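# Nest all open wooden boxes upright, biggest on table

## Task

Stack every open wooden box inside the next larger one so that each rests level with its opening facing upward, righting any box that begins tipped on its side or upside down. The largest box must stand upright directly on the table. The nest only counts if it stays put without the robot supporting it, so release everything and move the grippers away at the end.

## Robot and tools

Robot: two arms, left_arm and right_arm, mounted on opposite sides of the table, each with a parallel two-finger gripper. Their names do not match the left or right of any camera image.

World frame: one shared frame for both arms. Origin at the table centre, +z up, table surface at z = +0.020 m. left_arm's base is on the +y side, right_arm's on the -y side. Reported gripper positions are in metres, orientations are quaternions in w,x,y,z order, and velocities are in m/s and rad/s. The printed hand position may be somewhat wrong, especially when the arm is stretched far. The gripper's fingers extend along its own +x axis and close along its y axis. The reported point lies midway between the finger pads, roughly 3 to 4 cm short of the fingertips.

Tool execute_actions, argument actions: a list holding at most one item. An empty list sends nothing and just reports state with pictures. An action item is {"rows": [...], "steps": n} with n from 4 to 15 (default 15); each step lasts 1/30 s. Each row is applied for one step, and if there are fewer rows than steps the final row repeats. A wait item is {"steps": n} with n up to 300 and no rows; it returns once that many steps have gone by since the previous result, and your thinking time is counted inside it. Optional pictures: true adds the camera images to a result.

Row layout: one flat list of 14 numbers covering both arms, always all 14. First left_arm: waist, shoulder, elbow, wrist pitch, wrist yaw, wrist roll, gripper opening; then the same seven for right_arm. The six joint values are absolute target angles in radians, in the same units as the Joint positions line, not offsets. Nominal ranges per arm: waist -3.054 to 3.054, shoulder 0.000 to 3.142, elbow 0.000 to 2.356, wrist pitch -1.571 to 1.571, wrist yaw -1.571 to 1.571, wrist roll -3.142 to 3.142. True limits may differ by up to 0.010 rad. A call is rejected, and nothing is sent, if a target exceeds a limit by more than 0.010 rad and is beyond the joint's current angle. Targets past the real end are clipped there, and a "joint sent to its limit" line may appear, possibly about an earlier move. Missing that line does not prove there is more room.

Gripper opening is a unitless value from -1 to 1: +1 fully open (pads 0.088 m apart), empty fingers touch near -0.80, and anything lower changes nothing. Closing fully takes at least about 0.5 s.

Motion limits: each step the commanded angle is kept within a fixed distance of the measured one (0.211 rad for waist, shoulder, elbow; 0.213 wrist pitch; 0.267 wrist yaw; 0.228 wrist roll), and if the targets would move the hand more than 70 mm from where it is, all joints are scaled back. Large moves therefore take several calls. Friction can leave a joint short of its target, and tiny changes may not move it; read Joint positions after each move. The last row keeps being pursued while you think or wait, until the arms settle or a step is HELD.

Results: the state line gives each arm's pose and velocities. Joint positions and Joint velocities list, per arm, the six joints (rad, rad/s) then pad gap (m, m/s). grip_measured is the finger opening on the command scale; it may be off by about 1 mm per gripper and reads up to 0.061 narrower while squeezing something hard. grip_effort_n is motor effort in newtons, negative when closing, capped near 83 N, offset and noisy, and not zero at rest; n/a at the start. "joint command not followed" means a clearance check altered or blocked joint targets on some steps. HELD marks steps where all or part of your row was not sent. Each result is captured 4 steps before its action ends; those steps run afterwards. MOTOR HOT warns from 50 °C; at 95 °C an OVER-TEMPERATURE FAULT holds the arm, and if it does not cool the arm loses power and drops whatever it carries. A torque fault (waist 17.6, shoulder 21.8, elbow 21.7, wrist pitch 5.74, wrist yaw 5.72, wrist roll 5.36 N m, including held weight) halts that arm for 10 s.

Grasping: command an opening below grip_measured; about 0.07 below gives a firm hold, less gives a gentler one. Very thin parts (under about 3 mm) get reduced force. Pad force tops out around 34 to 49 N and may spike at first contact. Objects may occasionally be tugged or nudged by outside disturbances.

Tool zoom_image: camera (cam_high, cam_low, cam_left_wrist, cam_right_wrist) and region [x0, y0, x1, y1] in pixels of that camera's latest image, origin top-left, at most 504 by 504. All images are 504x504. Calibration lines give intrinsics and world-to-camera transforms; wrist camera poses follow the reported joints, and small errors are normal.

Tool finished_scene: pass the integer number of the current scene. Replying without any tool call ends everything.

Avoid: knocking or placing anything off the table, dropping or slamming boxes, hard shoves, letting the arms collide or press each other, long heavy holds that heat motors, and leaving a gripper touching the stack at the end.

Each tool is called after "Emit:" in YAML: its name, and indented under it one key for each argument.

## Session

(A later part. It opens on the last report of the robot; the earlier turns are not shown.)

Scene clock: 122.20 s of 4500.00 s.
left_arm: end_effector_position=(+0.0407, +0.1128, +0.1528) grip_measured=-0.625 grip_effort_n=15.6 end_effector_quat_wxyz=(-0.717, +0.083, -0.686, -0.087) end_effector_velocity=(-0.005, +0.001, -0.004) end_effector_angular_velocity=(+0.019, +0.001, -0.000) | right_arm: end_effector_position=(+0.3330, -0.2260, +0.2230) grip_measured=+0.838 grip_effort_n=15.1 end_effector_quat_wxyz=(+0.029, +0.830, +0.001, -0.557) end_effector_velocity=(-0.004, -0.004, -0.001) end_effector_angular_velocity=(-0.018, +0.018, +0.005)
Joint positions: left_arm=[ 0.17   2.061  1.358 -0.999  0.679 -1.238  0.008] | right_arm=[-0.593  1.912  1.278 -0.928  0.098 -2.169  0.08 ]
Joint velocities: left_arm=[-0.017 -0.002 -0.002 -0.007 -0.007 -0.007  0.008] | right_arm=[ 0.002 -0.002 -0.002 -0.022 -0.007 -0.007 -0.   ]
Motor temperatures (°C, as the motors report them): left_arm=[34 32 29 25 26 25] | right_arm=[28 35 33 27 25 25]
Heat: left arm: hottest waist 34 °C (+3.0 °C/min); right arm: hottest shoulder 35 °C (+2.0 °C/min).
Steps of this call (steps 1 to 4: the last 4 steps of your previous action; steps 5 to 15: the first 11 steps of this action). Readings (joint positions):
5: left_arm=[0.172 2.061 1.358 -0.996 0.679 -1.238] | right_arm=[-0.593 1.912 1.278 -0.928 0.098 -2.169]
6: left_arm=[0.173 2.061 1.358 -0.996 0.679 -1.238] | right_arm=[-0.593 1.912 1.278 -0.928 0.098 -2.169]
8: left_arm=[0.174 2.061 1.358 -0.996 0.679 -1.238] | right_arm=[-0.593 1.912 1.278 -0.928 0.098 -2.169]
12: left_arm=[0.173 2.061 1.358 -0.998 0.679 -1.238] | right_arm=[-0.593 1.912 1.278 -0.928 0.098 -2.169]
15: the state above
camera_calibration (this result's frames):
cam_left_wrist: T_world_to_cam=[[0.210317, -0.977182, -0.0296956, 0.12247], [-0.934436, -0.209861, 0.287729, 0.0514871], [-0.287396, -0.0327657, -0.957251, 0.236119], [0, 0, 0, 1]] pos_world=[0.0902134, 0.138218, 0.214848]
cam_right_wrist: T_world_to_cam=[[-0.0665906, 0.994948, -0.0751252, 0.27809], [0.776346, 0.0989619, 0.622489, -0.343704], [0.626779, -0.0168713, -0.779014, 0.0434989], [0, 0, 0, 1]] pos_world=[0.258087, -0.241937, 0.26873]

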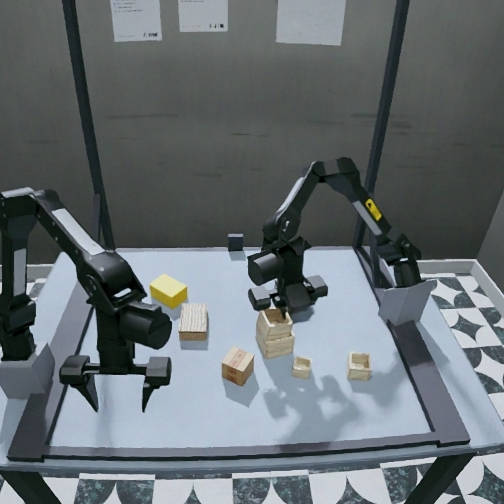

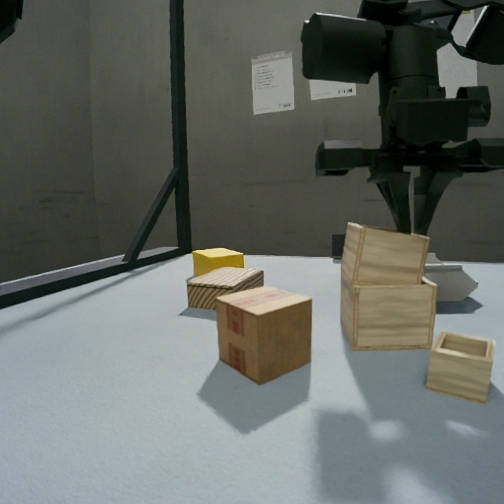

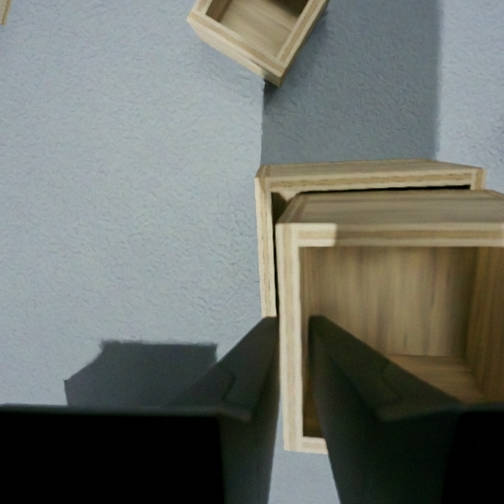

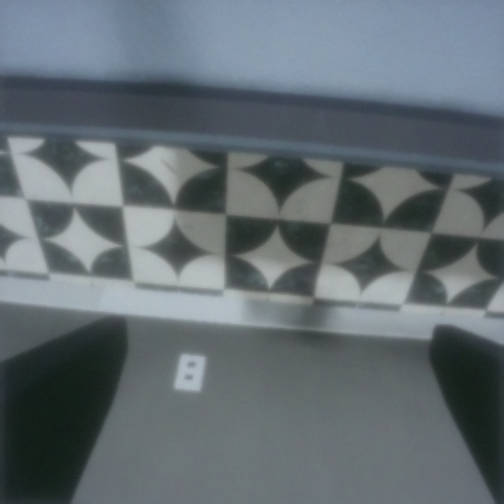

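Emit:
execute_actions:
  actions:
    - {"rows":[[0.17,2.05,1.375,-1.03,0.68,-1.235,-0.2,-0.593,1.912,1.278,-0.928,0.098,-2.169,0.84]],"steps":15}
  pictures: true

Emit:
zoom_image:
  camera: "cam_left_wrist"
  region: [200,100,504,500]

Emit:
zoom_image:
  camera: "cam_low"
  region: [300,180,500,380]

Scene clock: 122.70 s of 4500.00 s.
left_arm: end_effector_position=(+0.0379, +0.1144, +0.1543) grip_measured=-0.226 grip_effort_n=15.6 end_effector_quat_wxyz=(-0.714, +0.083, -0.688, -0.096) end_effector_velocity=(-0.002, +0.003, +0.001) end_effector_angular_velocity=(+0.016, +0.001, +0.017) | right_arm: end_effector_position=(+0.3330, -0.2260, +0.2230) grip_measured=+0.838 grip_effort_n=14.2 end_effector_quat_wxyz=(+0.029, +0.830, +0.001, -0.557) end_effector_velocity=(+0.001, -0.002, +0.002) end_effector_angular_velocity=(-0.008, -0.005, +0.003)
Joint positions: left_arm=[ 0.169  2.061  1.366 -1.027  0.679 -1.238  0.028] | right_arm=[-0.593  1.912  1.278 -0.928  0.098 -2.169  0.08 ]
Joint velocities: left_arm=[-0.002 -0.002  0.002 -0.022 -0.007 -0.007  0.009] | right_arm=[-0.002 -0.002  0.002 -0.007  0.007 -0.007 -0.   ]
Motor temperatures (°C, as the motors report them): left_arm=[34 32 29 25 26 25] | right_arm=[28 35 33 27 25 25]
Heat: left arm: hottest waist 34 °C (+3.0 °C/min); right arm: hottest shoulder 35 °C (+2.0 °C/min).
Steps of this call (steps 1 to 4: the last 4 steps of your previous action; steps 5 to 15: the first 11 steps of this action). Readings (joint positions):
5: left_arm=[0.169 2.061 1.358 -1.001 0.679 -1.238] | right_arm=[-0.593 1.912 1.278 -0.928 0.098 -2.169]
6: left_arm=[0.169 2.061 1.359 -1.008 0.679 -1.238] | right_arm=[-0.593 1.912 1.278 -0.928 0.098 -2.169]
8: left_arm=[0.169 2.061 1.361 -1.018 0.679 -1.238] | right_arm=[-0.593 1.912 1.278 -0.928 0.098 -2.169]
12: left_arm=[0.169 2.061 1.365 -1.025 0.679 -1.238] | right_arm=[-0.593 1.912 1.278 -0.928 0.098 -2.169]
15: the state above
camera_calibration (this result's frames):
cam_left_wrist: T_world_to_cam=[[0.222026, -0.974078, -0.043308, 0.125968], [-0.929433, -0.224858, 0.292564, 0.0495448], [-0.294718, -0.024705, -0.955265, 0.235815], [0, 0, 0, 1]] pos_world=[0.0875795, 0.139669, 0.216227]
cam_right_wrist: T_world_to_cam=[[-0.0665906, 0.994948, -0.0751252, 0.27809], [0.776346, 0.0989619, 0.622489, -0.343704], [0.626779, -0.0168713, -0.779014, 0.0434989], [0, 0, 0, 1]] pos_world=[0.258087, -0.241937, 0.26873]

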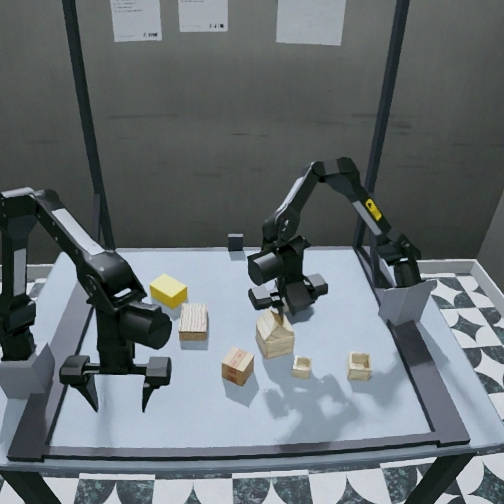

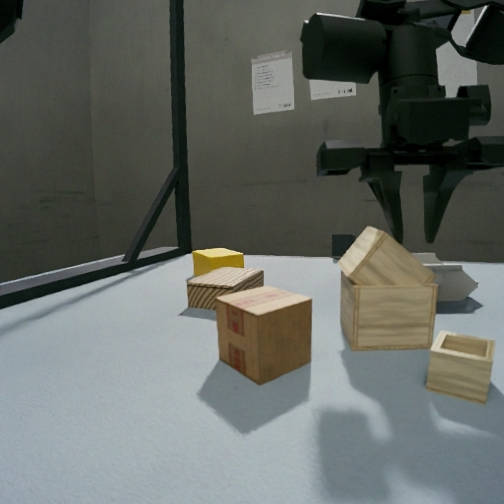

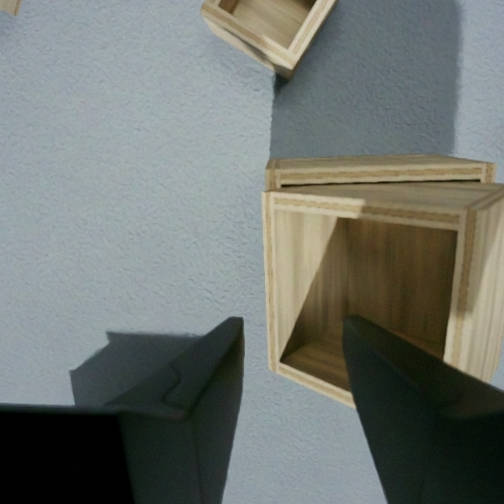

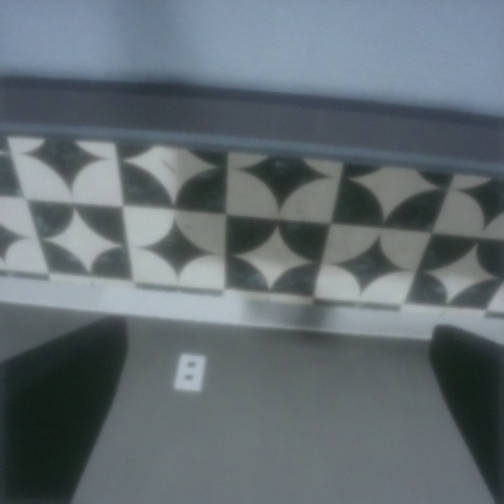

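Region (200, 100, 504, 500) of cam_left_wrist's 504x504 image, scaled by 1.260, with more detail than that image has; it fills the left 383 columns of this view, and the rest is white.

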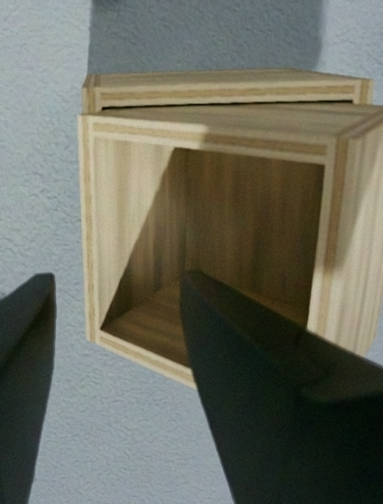

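Region (300, 180, 500, 380) of cam_low's 504x504 image, scaled by 2.520, with more detail than that image has.

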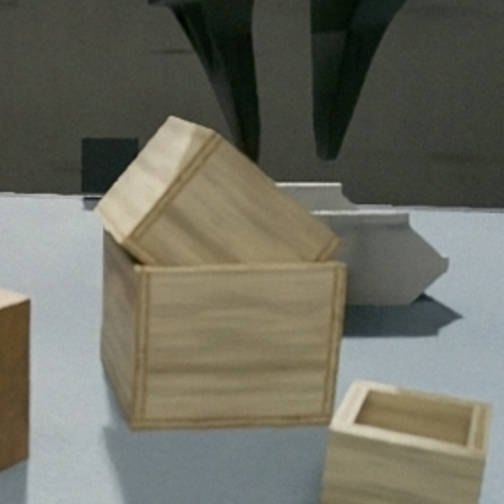

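Emit:
execute_actions:
  actions:
    - {"rows":[[0.17,2.03,1.41,-1.095,0.68,-1.235,0.1,-0.593,1.912,1.278,-0.928,0.098,-2.169,0.84],[0.17,2.03,1.41,-1.095,0.68,-1.235,0.1,-0.593,1.912,1.278,-0.928,0.098,-2.169,0.84],[0.17,2.03,1.41,-1.095,0.68,-1.235,0.1,-0.593,1.912,1.278,-0.928,0.098,-2.169,0.84],[0.17,2.03,1.41,-1.095,0.68,-1.235,0.1,-0.593,1.912,1.278,-0.928,0.098,-2.169,0.84],[0.17,2.03,1.41,-1.095,0.68,-1.235,0.1,-0.593,1.912,1.278,-0.928,0.098,-2.169,0.84],[0.17,2.10,1.48,-1.095,0.68,-1.235,0.1,-0.593,1.912,1.278,-0.928,0.098,-2.169,0.84],[0.17,2.10,1.48,-1.095,0.68,-1.235,0.1,-0.593,1.912,1.278,-0.928,0.098,-2.169,0.84],[0.17,2.18,1.545,-1.095,0.68,-1.235,0.1,-0.593,1.912,1.278,-0.928,0.098,-2.169,0.84]],"steps":15}

Emit:
execute_actions:
  actions:
    - {"steps":12}
  pictures: true

Scene clock: 123.63 s of 4500.00 s.
left_arm: end_effector_position=(+0.0427, +0.0897, +0.1652) grip_measured=+0.080 grip_effort_n=16.0 end_effector_quat_wxyz=(-0.717, +0.083, -0.687, -0.086) end_effector_velocity=(+0.084, -0.047, -0.047) end_effector_angular_velocity=(+0.064, +0.016, +0.044) | right_arm: end_effector_position=(+0.3330, -0.2260, +0.2230) grip_measured=+0.838 grip_effort_n=14.7 end_effector_quat_wxyz=(+0.029, +0.830, +0.001, -0.557) end_effector_velocity=(-0.002, +0.002, -0.001) end_effector_angular_velocity=(+0.015, +0.015, +0.010)
Joint positions: left_arm=[ 0.17   2.118  1.504 -1.087  0.68  -1.237  0.043] | right_arm=[-0.593  1.912  1.278 -0.928  0.098 -2.169  0.08 ]
Joint velocities: left_arm=[-0.002  0.432  0.359 -0.007 -0.022  0.007  0.006] | right_arm=[-0.002 -0.002 -0.002  0.007 -0.022 -0.007 -0.   ]
Motor temperatures (°C, as the motors report them): left_arm=[34 32 29 25 26 25] | right_arm=[28 35 33 27 25 25]
Heat: left arm: hottest waist 34 °C (+3.0 °C/min); right arm: hottest shoulder 35 °C (+2.0 °C/min).
Steps of this call (steps 1 to 4: the last 4 steps of your previous action; steps 5 to 15: the robot went on to your last target; steps 16 to 17: nothing new was sent; steps 18 to 28: the first 11 steps of this action). Readings (joint positions):
18: left_arm=[0.169 2.061 1.371 -1.035 0.679 -1.238] | right_arm=[-0.593 1.912 1.278 -0.928 0.098 -2.169]
19: left_arm=[0.169 2.060 1.377 -1.051 0.679 -1.238] | right_arm=[-0.593 1.912 1.278 -0.928 0.098 -2.169]
21: left_arm=[0.169 2.055 1.386 -1.069 0.679 -1.238] | right_arm=[-0.593 1.912 1.278 -0.928 0.098 -2.169]
25: left_arm=[0.169 2.067 1.438 -1.090 0.679 -1.238] | right_arm=[-0.593 1.912 1.278 -0.928 0.098 -2.169]
28: the state above

Scene clock: 124.03 s of 4500.00 s.
left_arm: end_effector_position=(+0.0512, +0.0882, +0.1581) grip_measured=+0.096 grip_effort_n=16.0 end_effector_quat_wxyz=(-0.713, +0.083, -0.689, -0.098) end_effector_velocity=(+0.001, -0.001, -0.000) end_effector_angular_velocity=(+0.007, -0.005, +0.007) | right_arm: end_effector_position=(+0.3330, -0.2260, +0.2230) grip_measured=+0.838 grip_effort_n=14.7 end_effector_quat_wxyz=(+0.029, +0.830, +0.001, -0.557) end_effector_velocity=(-0.001, +0.003, +0.001) end_effector_angular_velocity=(+0.019, +0.013, +0.011)
Joint positions: left_arm=[ 0.17   2.167  1.536 -1.096  0.68  -1.237  0.044] | right_arm=[-0.593  1.912  1.278 -0.928  0.098 -2.169  0.08 ]
Joint velocities: left_arm=[-0.002  0.007  0.012 -0.007 -0.007 -0.007  0.   ] | right_arm=[-0.002 -0.002  0.002  0.007 -0.022 -0.007 -0.   ]
Motor temperatures (°C, as the motors report them): left_arm=[34 32 29 25 26 25] | right_arm=[28 35 33 27 25 25]
Heat: left arm: hottest waist 34 °C (+3.0 °C/min); right arm: hottest shoulder 35 °C (+1.0 °C/min).
Kept back: nothing.
Steps of this call (steps 1 to 4: the last 4 steps of your previous action; steps 5 to 12: the robot went on to your last target). Readings (joint positions):
1: left_arm=[0.170 2.132 1.513 -1.088 0.680 -1.237] | right_arm=[-0.593 1.912 1.278 -0.928 0.098 -2.169]
2: left_arm=[0.170 2.143 1.518 -1.091 0.680 -1.237] | right_arm=[-0.593 1.912 1.278 -0.928 0.098 -2.169]
4: left_arm=[0.170 2.158 1.522 -1.095 0.681 -1.237] | right_arm=[-0.593 1.912 1.278 -0.928 0.098 -2.169]
8: left_arm=[0.170 2.166 1.531 -1.095 0.681 -1.237] | right_arm=[-0.593 1.912 1.278 -0.928 0.098 -2.169]
12: the state above
camera_calibration (this result's frames):
cam_left_wrist: T_world_to_cam=[[0.224603, -0.973363, -0.0460247, 0.0979526], [-0.927841, -0.228054, 0.29513, 0.0547178], [-0.297764, -0.0235834, -0.954348, 0.242635], [0, 0, 0, 1]] pos_world=[0.101017, 0.113544, 0.219917]
cam_right_wrist: T_world_to_cam=[[-0.0665906, 0.994948, -0.0751252, 0.27809], [0.776346, 0.0989619, 0.622489, -0.343704], [0.626779, -0.0168713, -0.779014, 0.0434989], [0, 0, 0, 1]] pos_world=[0.258087, -0.241937, 0.26873]

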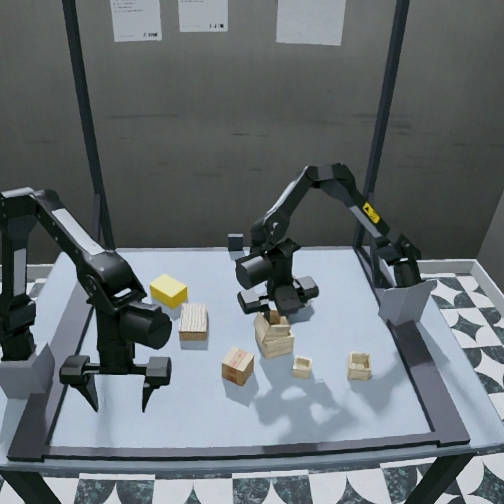

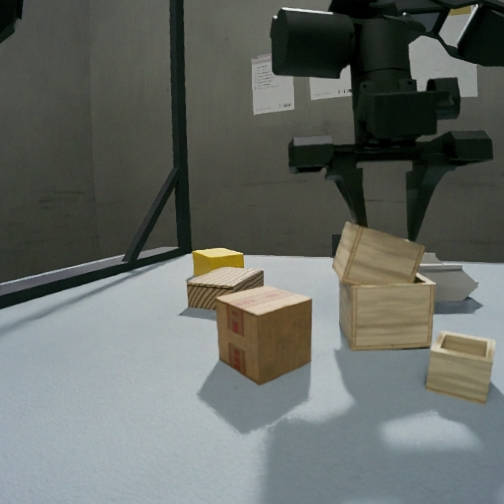

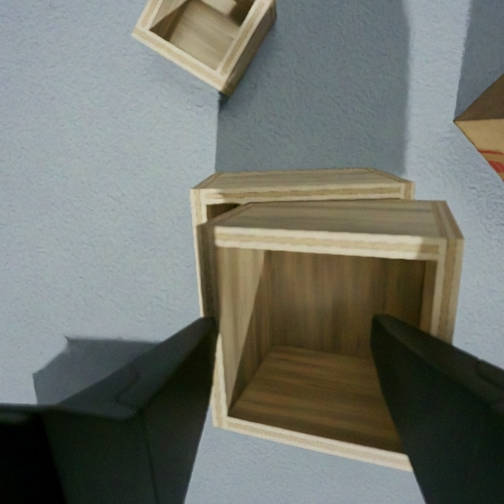

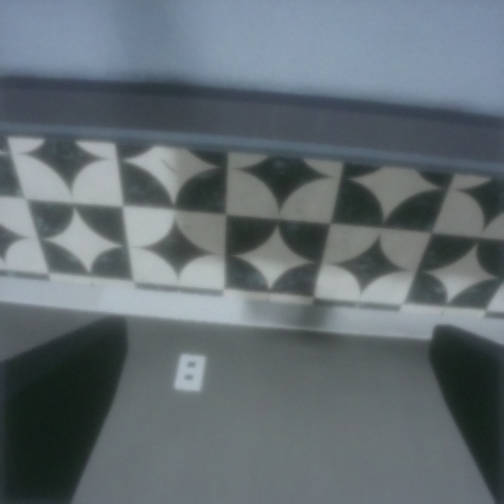

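Emit:
execute_actions:
  actions:
    - {"rows":[[0.17,2.167,1.536,-1.096,0.68,-1.237,-0.35,-0.593,1.912,1.278,-0.928,0.098,-2.169,0.84],[0.17,2.167,1.536,-1.096,0.68,-1.237,-0.35,-0.593,1.912,1.278,-0.928,0.098,-2.169,0.84],[0.17,2.167,1.536,-1.096,0.68,-1.237,-0.35,-0.593,1.912,1.278,-0.928,0.098,-2.169,0.84],[0.17,2.167,1.536,-1.096,0.68,-1.237,-0.35,-0.593,1.912,1.278,-0.928,0.098,-2.169,0.84],[0.17,2.167,1.536,-1.096,0.68,-1.237,-0.35,-0.593,1.912,1.278,-0.928,0.098,-2.169,0.84],[0.17,2.167,1.536,-1.096,0.68,-1.237,-0.35,-0.593,1.912,1.278,-0.928,0.098,-2.169,0.84],[0.17,2.167,1.536,-1.096,0.68,-1.237,-0.35,-0.593,1.912,1.278,-0.928,0.098,-2.169,0.84],[0.15,2.205,1.495,-1.03,0.68,-1.237,-0.35,-0.593,1.912,1.278,-0.928,0.098,-2.169,0.84]],"steps":15}

Emit:
execute_actions:
  actions:
    - {"steps":10}
  pictures: true

Scene clock: 125.53 s of 4500.00 s.
left_arm: end_effector_position=(+0.0547, +0.0881, +0.1501) grip_measured=-0.321 grip_effort_n=-18.4 end_effector_quat_wxyz=(-0.715, +0.079, -0.689, -0.092) end_effector_velocity=(+0.015, +0.030, -0.091) end_effector_angular_velocity=(+0.142, +0.065, +0.005) | right_arm: end_effector_position=(+0.3330, -0.2260, +0.2230) grip_measured=+0.838 grip_effort_n=14.7 end_effector_quat_wxyz=(+0.029, +0.830, +0.001, -0.557) end_effector_velocity=(-0.003, -0.005, -0.003) end_effector_angular_velocity=(-0.012, +0.033, -0.003)
Joint positions: left_arm=[ 0.161  2.177  1.519 -1.056  0.68  -1.237  0.023] | right_arm=[-0.593  1.912  1.278 -0.928  0.098 -2.169  0.08 ]
Joint velocities: left_arm=[-0.105  0.139 -0.144  0.168 -0.007 -0.007 -0.01 ] | right_arm=[-0.007  0.002 -0.002 -0.022 -0.022 -0.007  0.   ]
Motor temperatures (°C, as the motors report them): left_arm=[34 32 29 25 26 25] | right_arm=[28 35 33 27 25 25]
Heat: left arm: hottest waist 34 °C (+3.0 °C/min); right arm: hottest shoulder 35 °C (+1.0 °C/min).
Steps of this call (steps 1 to 30: the robot went on to your last target; steps 31 to 34: nothing new was sent; steps 35 to 45: the first 11 steps of this action). Readings (joint positions):
35: left_arm=[0.170 2.168 1.537 -1.096 0.680 -1.237] | right_arm=[-0.593 1.912 1.278 -0.928 0.098 -2.169]
36: left_arm=[0.170 2.168 1.537 -1.096 0.680 -1.237] | right_arm=[-0.593 1.912 1.278 -0.928 0.098 -2.169]
38: left_arm=[0.170 2.168 1.537 -1.096 0.680 -1.237] | right_arm=[-0.593 1.912 1.278 -0.928 0.098 -2.169]
42: left_arm=[0.169 2.169 1.534 -1.091 0.680 -1.237] | right_arm=[-0.593 1.912 1.278 -0.928 0.098 -2.169]
45: the state above

Scene clock: 125.87 s of 4500.00 s.
left_arm: end_effector_position=(+0.0572, +0.0920, +0.1391) grip_measured=-0.345 grip_effort_n=-17.9 end_effector_quat_wxyz=(-0.713, +0.073, -0.691, -0.098) end_effector_velocity=(+0.000, +0.001, -0.001) end_effector_angular_velocity=(+0.012, -0.019, -0.018) | right_arm: end_effector_position=(+0.3330, -0.2260, +0.2230) grip_measured=+0.838 grip_effort_n=15.1 end_effector_quat_wxyz=(+0.029, +0.830, +0.001, -0.557) end_effector_velocity=(-0.001, -0.002, -0.000) end_effector_angular_velocity=(-0.004, +0.010, +0.004)
Joint positions: left_arm=[ 0.15   2.195  1.501 -1.034  0.68  -1.237  0.022] | right_arm=[-0.593  1.912  1.278 -0.928  0.098 -2.169  0.08 ]
Joint velocities: left_arm=[-0.007 -0.007 -0.007  0.007 -0.022  0.007 -0.001] | right_arm=[-0.002 -0.002 -0.002 -0.007 -0.007 -0.007 -0.   ]
Motor temperatures (°C, as the motors report them): left_arm=[34 32 29 25 26 25] | right_arm=[28 35 33 27 25 25]
Heat: left arm: hottest waist 34 °C (+3.0 °C/min); right arm: hottest shoulder 35 °C (+1.0 °C/min).
Kept back: nothing.
Steps of this call (steps 1 to 4: the last 4 steps of your previous action; steps 5 to 10: the robot went on to your last target). Readings (joint positions):
1: left_arm=[0.158 2.181 1.514 -1.051 0.680 -1.237] | right_arm=[-0.593 1.912 1.278 -0.928 0.098 -2.169]
2: left_arm=[0.155 2.186 1.509 -1.048 0.680 -1.237] | right_arm=[-0.593 1.912 1.278 -0.928 0.098 -2.169]
4: left_arm=[0.151 2.193 1.503 -1.042 0.680 -1.237] | right_arm=[-0.593 1.912 1.278 -0.928 0.098 -2.169]
8: left_arm=[0.150 2.195 1.501 -1.035 0.680 -1.237] | right_arm=[-0.593 1.912 1.278 -0.928 0.098 -2.169]
10: the state above
camera_calibration (this result's frames):
cam_left_wrist: T_world_to_cam=[[0.211461, -0.975528, -0.060242, 0.102357], [-0.929205, -0.219768, 0.297121, 0.0657965], [-0.303089, -0.00685239, -0.952938, 0.224926], [0, 0, 0, 1]] pos_world=[0.107666, 0.115853, 0.200957]
cam_right_wrist: T_world_to_cam=[[-0.0665906, 0.994948, -0.0751252, 0.27809], [0.776346, 0.0989619, 0.622489, -0.343704], [0.626779, -0.0168713, -0.779014, 0.0434989], [0, 0, 0, 1]] pos_world=[0.258087, -0.241937, 0.26873]

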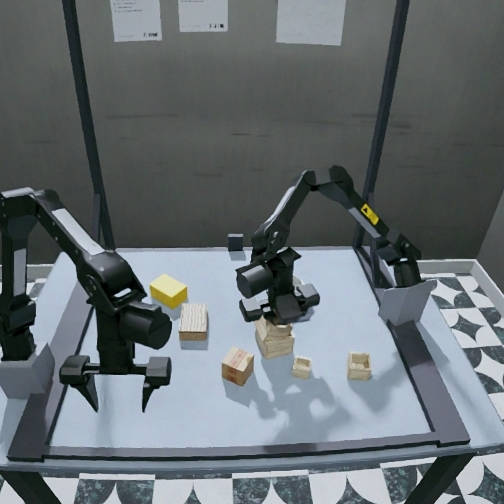

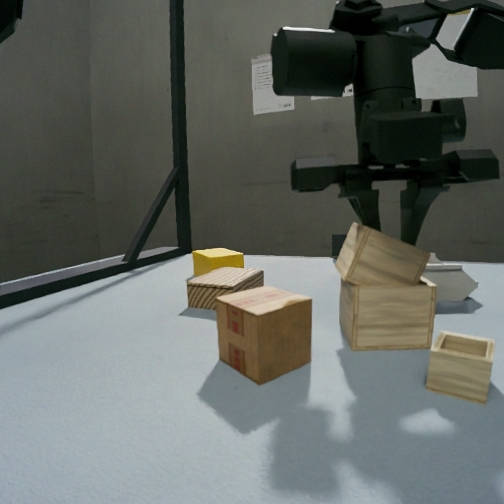

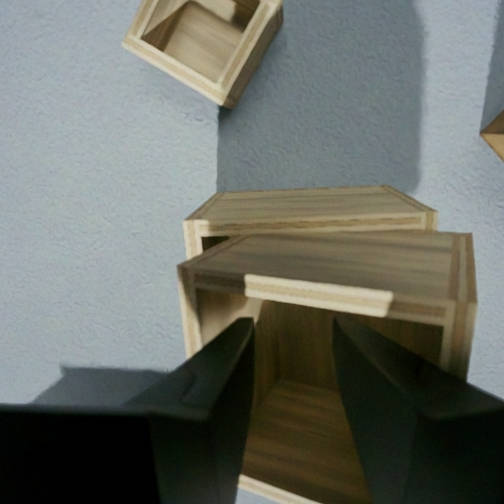

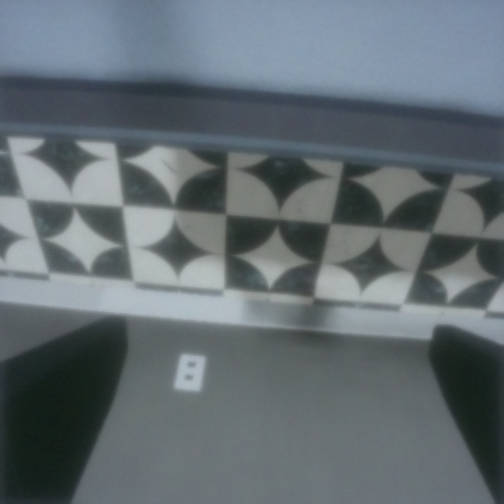

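Fingers inside. Spread them.

Emit:
execute_actions:
  actions:
    - {"rows":[[0.15,2.195,1.501,-1.034,0.68,-1.237,0.5,-0.593,1.912,1.278,-0.928,0.098,-2.169,0.84]],"steps":15}

Emit:
execute_actions:
  actions:
    - {"steps":10}
  pictures: true

Scene clock: 126.33 s of 4500.00 s.
left_arm: end_effector_position=(+0.0593, +0.0889, +0.1465) grip_measured=-0.082 grip_effort_n=83.0 end_effector_quat_wxyz=(-0.715, +0.081, -0.689, -0.090) end_effector_velocity=(-0.011, -0.000, -0.009) end_effector_angular_velocity=(+0.031, +0.005, -0.015) | right_arm: end_effector_position=(+0.3330, -0.2260, +0.2230) grip_measured=+0.838 grip_effort_n=15.1 end_effector_quat_wxyz=(+0.029, +0.830, +0.001, -0.557) end_effector_velocity=(-0.006, -0.006, -0.002) end_effector_angular_velocity=(-0.019, +0.025, -0.026)
Joint positions: left_arm=[ 0.164  2.186  1.508 -1.032  0.683 -1.237  0.035] | right_arm=[-0.593  1.912  1.278 -0.928  0.098 -2.169  0.08 ]
Joint velocities: left_arm=[-0.037 -0.002 -0.002 -0.007 -0.007 -0.007 -0.   ] | right_arm=[ 0.002 -0.002 -0.002 -0.037 -0.007  0.022  0.   ]
Motor temperatures (°C, as the motors report them): left_arm=[34 32 29 25 26 25] | right_arm=[28 35 33 27 25 25]
Heat: left arm: hottest waist 34 °C (+3.0 °C/min); right arm: hottest shoulder 35 °C (+1.0 °C/min).
Steps of this call (steps 1 to 3: the robot went on to your last target; steps 4 to 14: the first 11 steps of this action). Readings (joint positions):
4: left_arm=[0.150 2.195 1.500 -1.033 0.680 -1.237] | right_arm=[-0.593 1.912 1.278 -0.928 0.098 -2.169]
5: left_arm=[0.151 2.195 1.500 -1.033 0.680 -1.237] | right_arm=[-0.593 1.912 1.278 -0.928 0.098 -2.169]
7: left_arm=[0.165 2.188 1.506 -1.030 0.682 -1.237] | right_arm=[-0.593 1.912 1.278 -0.928 0.098 -2.169]
11: left_arm=[0.165 2.186 1.508 -1.032 0.683 -1.237] | right_arm=[-0.593 1.912 1.278 -0.928 0.098 -2.169]
14: the state above

Scene clock: 126.67 s of 4500.00 s.
left_arm: end_effector_position=(+0.0593, +0.0889, +0.1465) grip_measured=-0.082 grip_effort_n=83.0 end_effector_quat_wxyz=(-0.715, +0.081, -0.689, -0.090) end_effector_velocity=(+0.001, -0.002, +0.001) end_effector_angular_velocity=(-0.002, -0.011, -0.003) | right_arm: end_effector_position=(+0.3330, -0.2260, +0.2230) grip_measured=+0.838 grip_effort_n=15.1 end_effector_quat_wxyz=(+0.029, +0.830, +0.001, -0.557) end_effector_velocity=(-0.003, -0.004, -0.001) end_effector_angular_velocity=(-0.016, +0.018, +0.000)
Joint positions: left_arm=[ 0.164  2.186  1.508 -1.032  0.683 -1.237  0.035] | right_arm=[-0.593  1.912  1.278 -0.928  0.098 -2.169  0.08 ]
Joint velocities: left_arm=[-0.002 -0.002  0.002  0.007 -0.007 -0.007 -0.   ] | right_arm=[-0.002 -0.002 -0.002 -0.022 -0.007 -0.007  0.   ]
Motor temperatures (°C, as the motors report them): left_arm=[34 32 29 25 26 25] | right_arm=[28 35 33 27 25 25]
Heat: left arm: hottest waist 34 °C (+3.0 °C/min); right arm: hottest shoulder 35 °C (+1.0 °C/min).
Kept back: nothing.
Steps of this call (steps 1 to 4: the last 4 steps of your previous action; steps 5 to 10: the robot went on to your last target). Readings (joint positions):
1: left_arm=[0.165 2.186 1.508 -1.032 0.683 -1.237] | right_arm=[-0.593 1.912 1.278 -0.928 0.098 -2.169]
2: left_arm=[0.164 2.186 1.508 -1.032 0.683 -1.237] | right_arm=[-0.593 1.912 1.278 -0.928 0.098 -2.169]
4: left_arm=[0.164 2.186 1.508 -1.032 0.683 -1.237] | right_arm=[-0.593 1.912 1.278 -0.928 0.098 -2.169]
8: left_arm=[0.164 2.186 1.508 -1.032 0.683 -1.237] | right_arm=[-0.593 1.912 1.278 -0.928 0.098 -2.169]
10: the state above
camera_calibration (this result's frames):
cam_left_wrist: T_world_to_cam=[[0.210324, -0.976922, -0.0372441, 0.0961213], [-0.932161, -0.211879, 0.293568, 0.0649481], [-0.294685, -0.027027, -0.955212, 0.234237], [0, 0, 0, 1]] pos_world=[0.109352, 0.113995, 0.208259]
cam_right_wrist: T_world_to_cam=[[-0.0665906, 0.994948, -0.0751252, 0.27809], [0.776346, 0.0989619, 0.622489, -0.343704], [0.626779, -0.0168713, -0.779014, 0.0434989], [0, 0, 0, 1]] pos_world=[0.258087, -0.241937, 0.26873]

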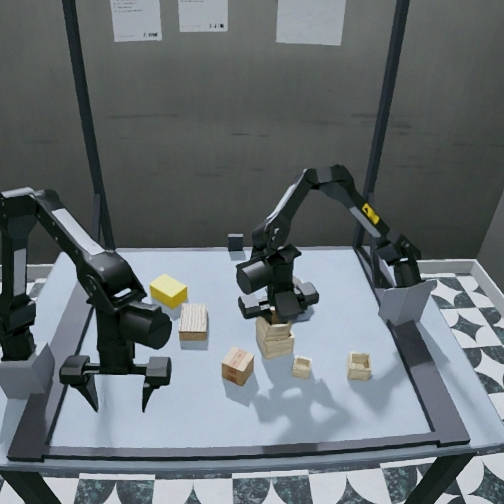

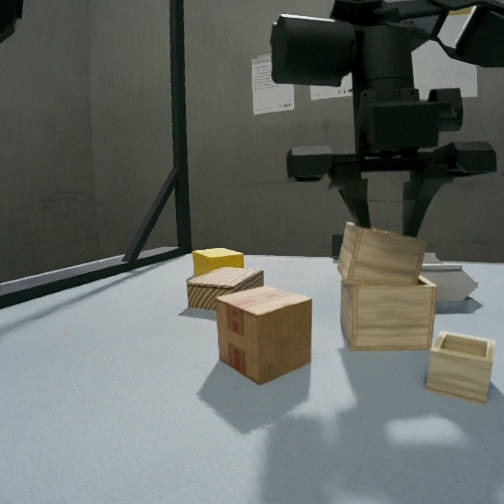

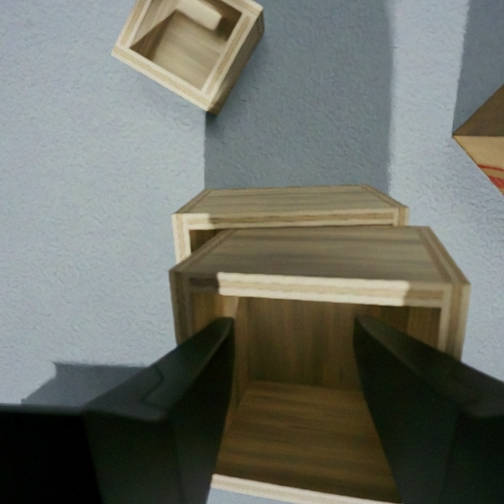

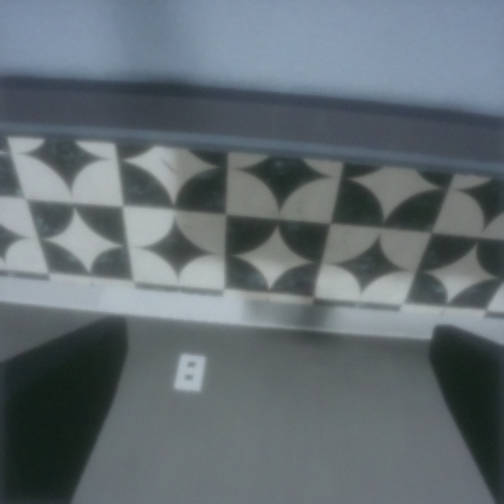

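Emit:
execute_actions:
  actions:
    - {"rows":[[0.165,2.17,1.51,-1.045,0.683,-1.237,0.5,-0.593,1.912,1.278,-0.928,0.098,-2.169,0.84],[0.165,2.17,1.51,-1.045,0.683,-1.237,0.5,-0.593,1.912,1.278,-0.928,0.098,-2.169,0.84],[0.165,2.17,1.51,-1.045,0.683,-1.237,0.5,-0.593,1.912,1.278,-0.928,0.098,-2.169,0.84],[0.165,2.17,1.51,-1.045,0.683,-1.237,0.5,-0.593,1.912,1.278,-0.928,0.098,-2.169,0.84],[0.165,2.15,1.49,-1.045,0.683,-1.237,0.5,-0.593,1.912,1.278,-0.928,0.098,-2.169,0.84],[0.165,2.15,1.49,-1.045,0.683,-1.237,0.5,-0.593,1.912,1.278,-0.928,0.098,-2.169,0.84],[0.165,2.13,1.468,-1.045,0.683,-1.237,0.5,-0.593,1.912,1.278,-0.928,0.098,-2.169,0.84]],"steps":15}

Emit:
execute_actions:
  actions:
    - {"steps":10}
  pictures: true

Scene clock: 127.33 s of 4500.00 s.
left_arm: end_effector_position=(+0.0523, +0.0945, +0.1492) grip_measured=-0.082 grip_effort_n=83.0 end_effector_quat_wxyz=(-0.714, +0.080, -0.690, -0.094) end_effector_velocity=(-0.023, +0.008, +0.014) end_effector_angular_velocity=(-0.010, +0.002, -0.017) | right_arm: end_effector_position=(+0.3330, -0.2260, +0.2230) grip_measured=+0.838 grip_effort_n=15.1 end_effector_quat_wxyz=(+0.029, +0.830, +0.001, -0.557) end_effector_velocity=(-0.001, -0.001, -0.001) end_effector_angular_velocity=(+0.010, +0.022, -0.012)
Joint positions: left_arm=[ 0.164  2.156  1.481 -1.043  0.683 -1.237  0.035] | right_arm=[-0.593  1.912  1.278 -0.928  0.098 -2.169  0.08 ]
Joint velocities: left_arm=[-0.002 -0.1   -0.066 -0.022  0.007  0.007 -0.   ] | right_arm=[-0.007  0.002  0.002 -0.007 -0.022  0.007 -0.   ]
Motor temperatures (°C, as the motors report them): left_arm=[34 32 29 25 26 25] | right_arm=[28 35 33 27 25 25]
Heat: left arm: hottest waist 34 °C (+3.0 °C/min); right arm: hottest shoulder 35 °C (+1.0 °C/min).
Steps of this call (steps 1 to 9: the robot went on to your last target; steps 10 to 20: the first 11 steps of this action). Readings (joint positions):
10: left_arm=[0.165 2.185 1.508 -1.032 0.683 -1.237] | right_arm=[-0.593 1.912 1.278 -0.928 0.098 -2.169]
11: left_arm=[0.165 2.185 1.508 -1.033 0.683 -1.237] | right_arm=[-0.593 1.912 1.278 -0.928 0.098 -2.169]
13: left_arm=[0.165 2.184 1.508 -1.038 0.683 -1.237] | right_arm=[-0.593 1.912 1.278 -0.928 0.098 -2.169]
17: left_arm=[0.164 2.170 1.494 -1.041 0.683 -1.237] | right_arm=[-0.593 1.912 1.278 -0.928 0.098 -2.169]
20: the state above

Scene clock: 127.67 s of 4500.00 s.
left_arm: end_effector_position=(+0.0504, +0.0954, +0.1505) grip_measured=-0.082 grip_effort_n=83.0 end_effector_quat_wxyz=(-0.714, +0.080, -0.689, -0.093) end_effector_velocity=(-0.001, +0.003, -0.001) end_effector_angular_velocity=(+0.013, -0.001, +0.028) | right_arm: end_effector_position=(+0.3330, -0.2260, +0.2230) grip_measured=+0.838 grip_effort_n=14.7 end_effector_quat_wxyz=(+0.029, +0.830, +0.001, -0.557) end_effector_velocity=(+0.001, +0.001, +0.001) end_effector_angular_velocity=(-0.001, -0.010, +0.010)
Joint positions: left_arm=[ 0.164  2.146  1.473 -1.043  0.683 -1.237  0.035] | right_arm=[-0.593  1.912  1.278 -0.928  0.098 -2.169  0.08 ]
Joint velocities: left_arm=[-0.002 -0.002 -0.007 -0.007 -0.007 -0.022 -0.   ] | right_arm=[ 0.002 -0.002 -0.002  0.007  0.007 -0.007 -0.   ]
Motor temperatures (°C, as the motors report them): left_arm=[34 32 29 25 26 25] | right_arm=[28 35 33 27 25 25]
Heat: left arm: hottest waist 34 °C (+3.0 °C/min); right arm: hottest shoulder 35 °C (+1.0 °C/min).
Kept back: nothing.
Steps of this call (steps 1 to 4: the last 4 steps of your previous action; steps 5 to 10: the robot went on to your last target). Readings (joint positions):
1: left_arm=[0.164 2.153 1.479 -1.043 0.683 -1.237] | right_arm=[-0.593 1.912 1.278 -0.928 0.098 -2.169]
2: left_arm=[0.164 2.151 1.478 -1.043 0.683 -1.237] | right_arm=[-0.593 1.912 1.278 -0.928 0.098 -2.169]
4: left_arm=[0.164 2.148 1.476 -1.043 0.683 -1.237] | right_arm=[-0.593 1.912 1.278 -0.928 0.098 -2.169]
8: left_arm=[0.164 2.146 1.474 -1.043 0.683 -1.237] | right_arm=[-0.593 1.912 1.278 -0.928 0.098 -2.169]
10: the state above
camera_calibration (this result's frames):
cam_left_wrist: T_world_to_cam=[[0.213839, -0.975953, -0.0422929, 0.104946], [-0.930527, -0.216681, 0.295245, 0.0569639], [-0.297309, -0.0237802, -0.954485, 0.235338], [0, 0, 0, 1]] pos_world=[0.100533, 0.120361, 0.212247]
cam_right_wrist: T_world_to_cam=[[-0.0665906, 0.994948, -0.0751252, 0.27809], [0.776346, 0.0989619, 0.622489, -0.343704], [0.626779, -0.0168713, -0.779014, 0.0434989], [0, 0, 0, 1]] pos_world=[0.258087, -0.241937, 0.26873]

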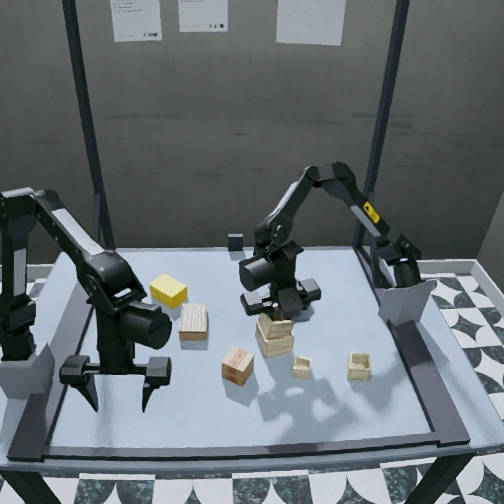

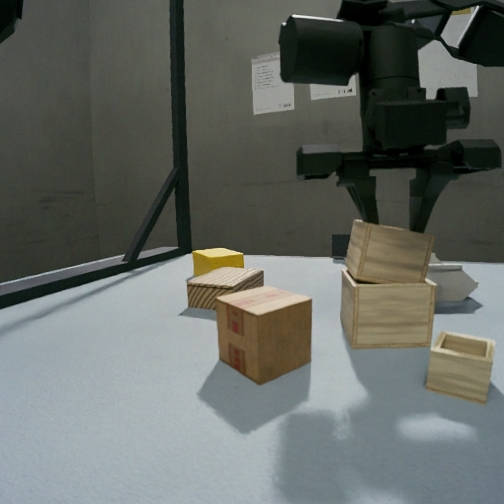

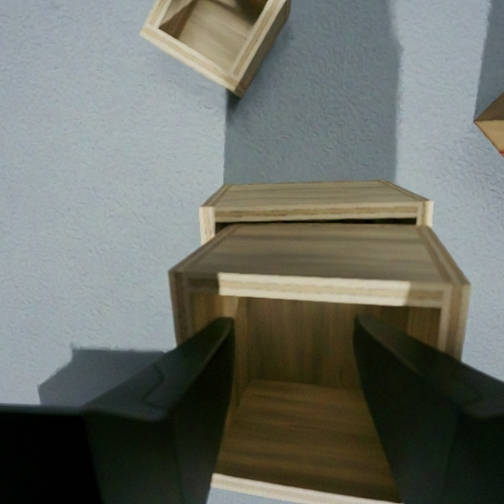

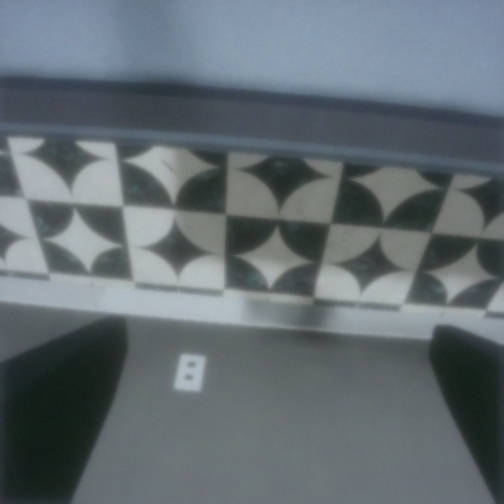

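Emit:
execute_actions:
  actions:
    - {"rows":[[0.165,2.118,1.448,-1.045,0.683,-1.237,0.5,-0.593,1.912,1.278,-0.928,0.098,-2.169,0.84]],"steps":15}

Emit:
execute_actions:
  actions:
    - {"steps":8}
  pictures: true

Emit:
zoom_image:
  camera: "cam_left_wrist"
  region: [160,140,504,340]

Scene clock: 128.20 s of 4500.00 s.
left_arm: end_effector_position=(+0.0479, +0.0994, +0.1503) grip_measured=-0.082 grip_effort_n=83.0 end_effector_quat_wxyz=(-0.713, +0.080, -0.690, -0.096) end_effector_velocity=(-0.003, +0.005, +0.000) end_effector_angular_velocity=(+0.019, +0.003, +0.020) | right_arm: end_effector_position=(+0.3330, -0.2260, +0.2230) grip_measured=+0.838 grip_effort_n=15.6 end_effector_quat_wxyz=(+0.029, +0.830, +0.001, -0.557) end_effector_velocity=(-0.001, -0.002, -0.000) end_effector_angular_velocity=(-0.004, +0.010, +0.004)
Joint positions: left_arm=[ 0.164  2.134  1.454 -1.044  0.683 -1.237  0.035] | right_arm=[-0.593  1.912  1.278 -0.928  0.098 -2.169  0.08 ]
Joint velocities: left_arm=[-0.002 -0.007 -0.007 -0.022 -0.007 -0.007 -0.   ] | right_arm=[-0.002 -0.002 -0.002 -0.007 -0.007 -0.007 -0.   ]
Motor temperatures (°C, as the motors report them): left_arm=[34 32 29 25 26 25] | right_arm=[28 35 33 27 25 25]
Heat: left arm: hottest waist 34 °C (+3.0 °C/min); right arm: hottest shoulder 35 °C (+1.0 °C/min).
Steps of this call (steps 1 to 5: the robot went on to your last target; steps 6 to 16: the first 11 steps of this action). Readings (joint positions):
6: left_arm=[0.164 2.145 1.471 -1.043 0.683 -1.237] | right_arm=[-0.593 1.912 1.278 -0.928 0.098 -2.169]
7: left_arm=[0.164 2.143 1.467 -1.043 0.683 -1.237] | right_arm=[-0.593 1.912 1.278 -0.928 0.098 -2.169]
9: left_arm=[0.164 2.138 1.460 -1.044 0.683 -1.237] | right_arm=[-0.593 1.912 1.278 -0.928 0.098 -2.169]
13: left_arm=[0.164 2.135 1.455 -1.044 0.683 -1.237] | right_arm=[-0.593 1.912 1.278 -0.928 0.098 -2.169]
16: the state above

Scene clock: 128.47 s of 4500.00 s.
left_arm: end_effector_position=(+0.0479, +0.0996, +0.1503) grip_measured=-0.082 grip_effort_n=83.0 end_effector_quat_wxyz=(-0.713, +0.080, -0.690, -0.096) end_effector_velocity=(-0.003, +0.002, -0.001) end_effector_angular_velocity=(+0.004, +0.011, +0.043) | right_arm: end_effector_position=(+0.3330, -0.2260, +0.2230) grip_measured=+0.838 grip_effort_n=15.1 end_effector_quat_wxyz=(+0.029, +0.830, +0.001, -0.557) end_effector_velocity=(-0.000, -0.005, -0.000) end_effector_angular_velocity=(-0.024, +0.005, -0.002)
Joint positions: left_arm=[ 0.164  2.133  1.453 -1.044  0.683 -1.237  0.035] | right_arm=[-0.593  1.912  1.278 -0.928  0.098 -2.169  0.08 ]
Joint velocities: left_arm=[-0.002 -0.002 -0.007 -0.007  0.007 -0.037 -0.   ] | right_arm=[-0.002  0.002  0.002 -0.022  0.007 -0.007 -0.   ]
Motor temperatures (°C, as the motors report them): left_arm=[34 32 29 25 26 25] | right_arm=[28 35 33 27 25 25]
Heat: left arm: hottest waist 34 °C (+3.0 °C/min); right arm: hottest shoulder 35 °C (+1.0 °C/min).
Kept back: nothing.
Steps of this call (steps 1 to 4: the last 4 steps of your previous action; steps 5 to 8: the robot went on to your last target). Readings (joint positions):
1: left_arm=[0.164 2.134 1.454 -1.044 0.683 -1.237] | right_arm=[-0.593 1.912 1.278 -0.928 0.098 -2.169]
2: left_arm=[0.164 2.133 1.454 -1.044 0.683 -1.237] | right_arm=[-0.593 1.912 1.278 -0.928 0.098 -2.169]
4: left_arm=[0.164 2.133 1.454 -1.044 0.683 -1.237] | right_arm=[-0.593 1.912 1.278 -0.928 0.098 -2.169]
8: the state above
camera_calibration (this result's frames):
cam_left_wrist: T_world_to_cam=[[0.218375, -0.974714, -0.0473792, 0.110047], [-0.928594, -0.222479, 0.297013, 0.0557596], [-0.300044, -0.0208641, -0.953697, 0.234218], [0, 0, 0, 1]] pos_world=[0.0980222, 0.124557, 0.212026]
cam_right_wrist: T_world_to_cam=[[-0.0665906, 0.994948, -0.0751252, 0.27809], [0.776346, 0.0989619, 0.622489, -0.343704], [0.626779, -0.0168713, -0.779014, 0.0434989], [0, 0, 0, 1]] pos_world=[0.258087, -0.241937, 0.26873]

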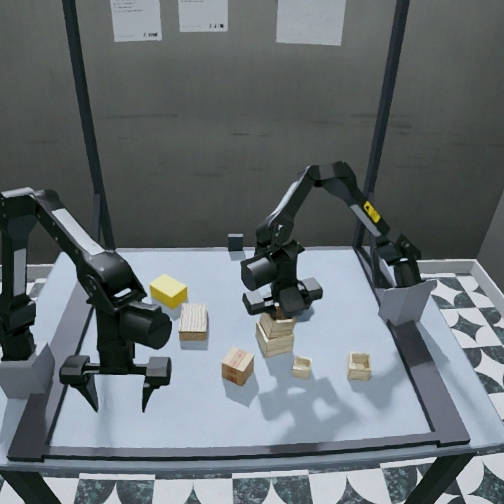

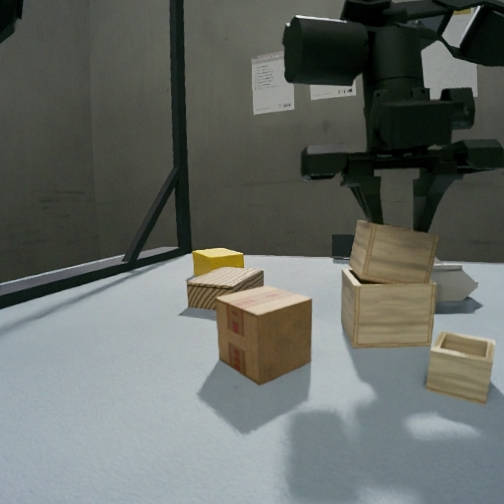

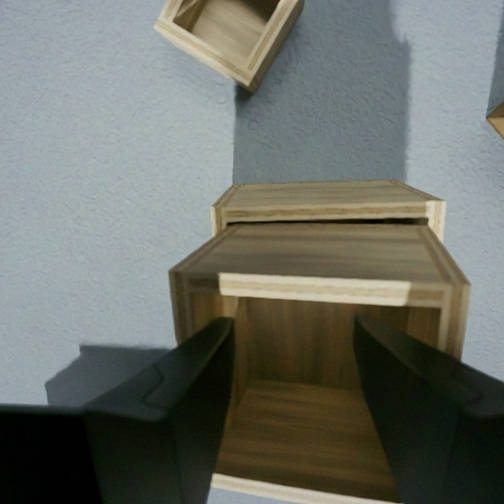

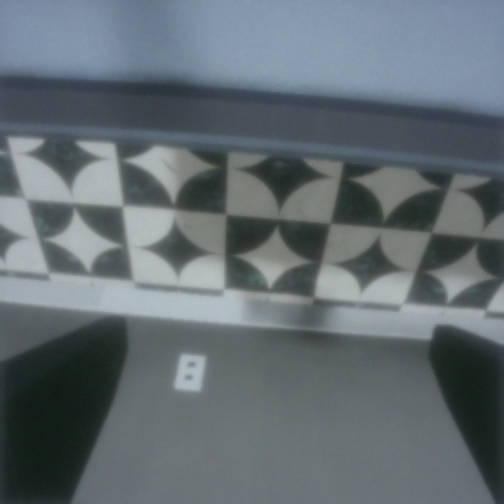

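Region (160, 140, 504, 340) of cam_left_wrist's 504x504 image, scaled by 1.465, with more detail than that image has; it fills the top 293 rows of this view, and the rest is white.

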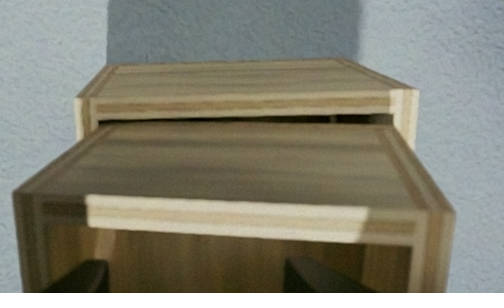

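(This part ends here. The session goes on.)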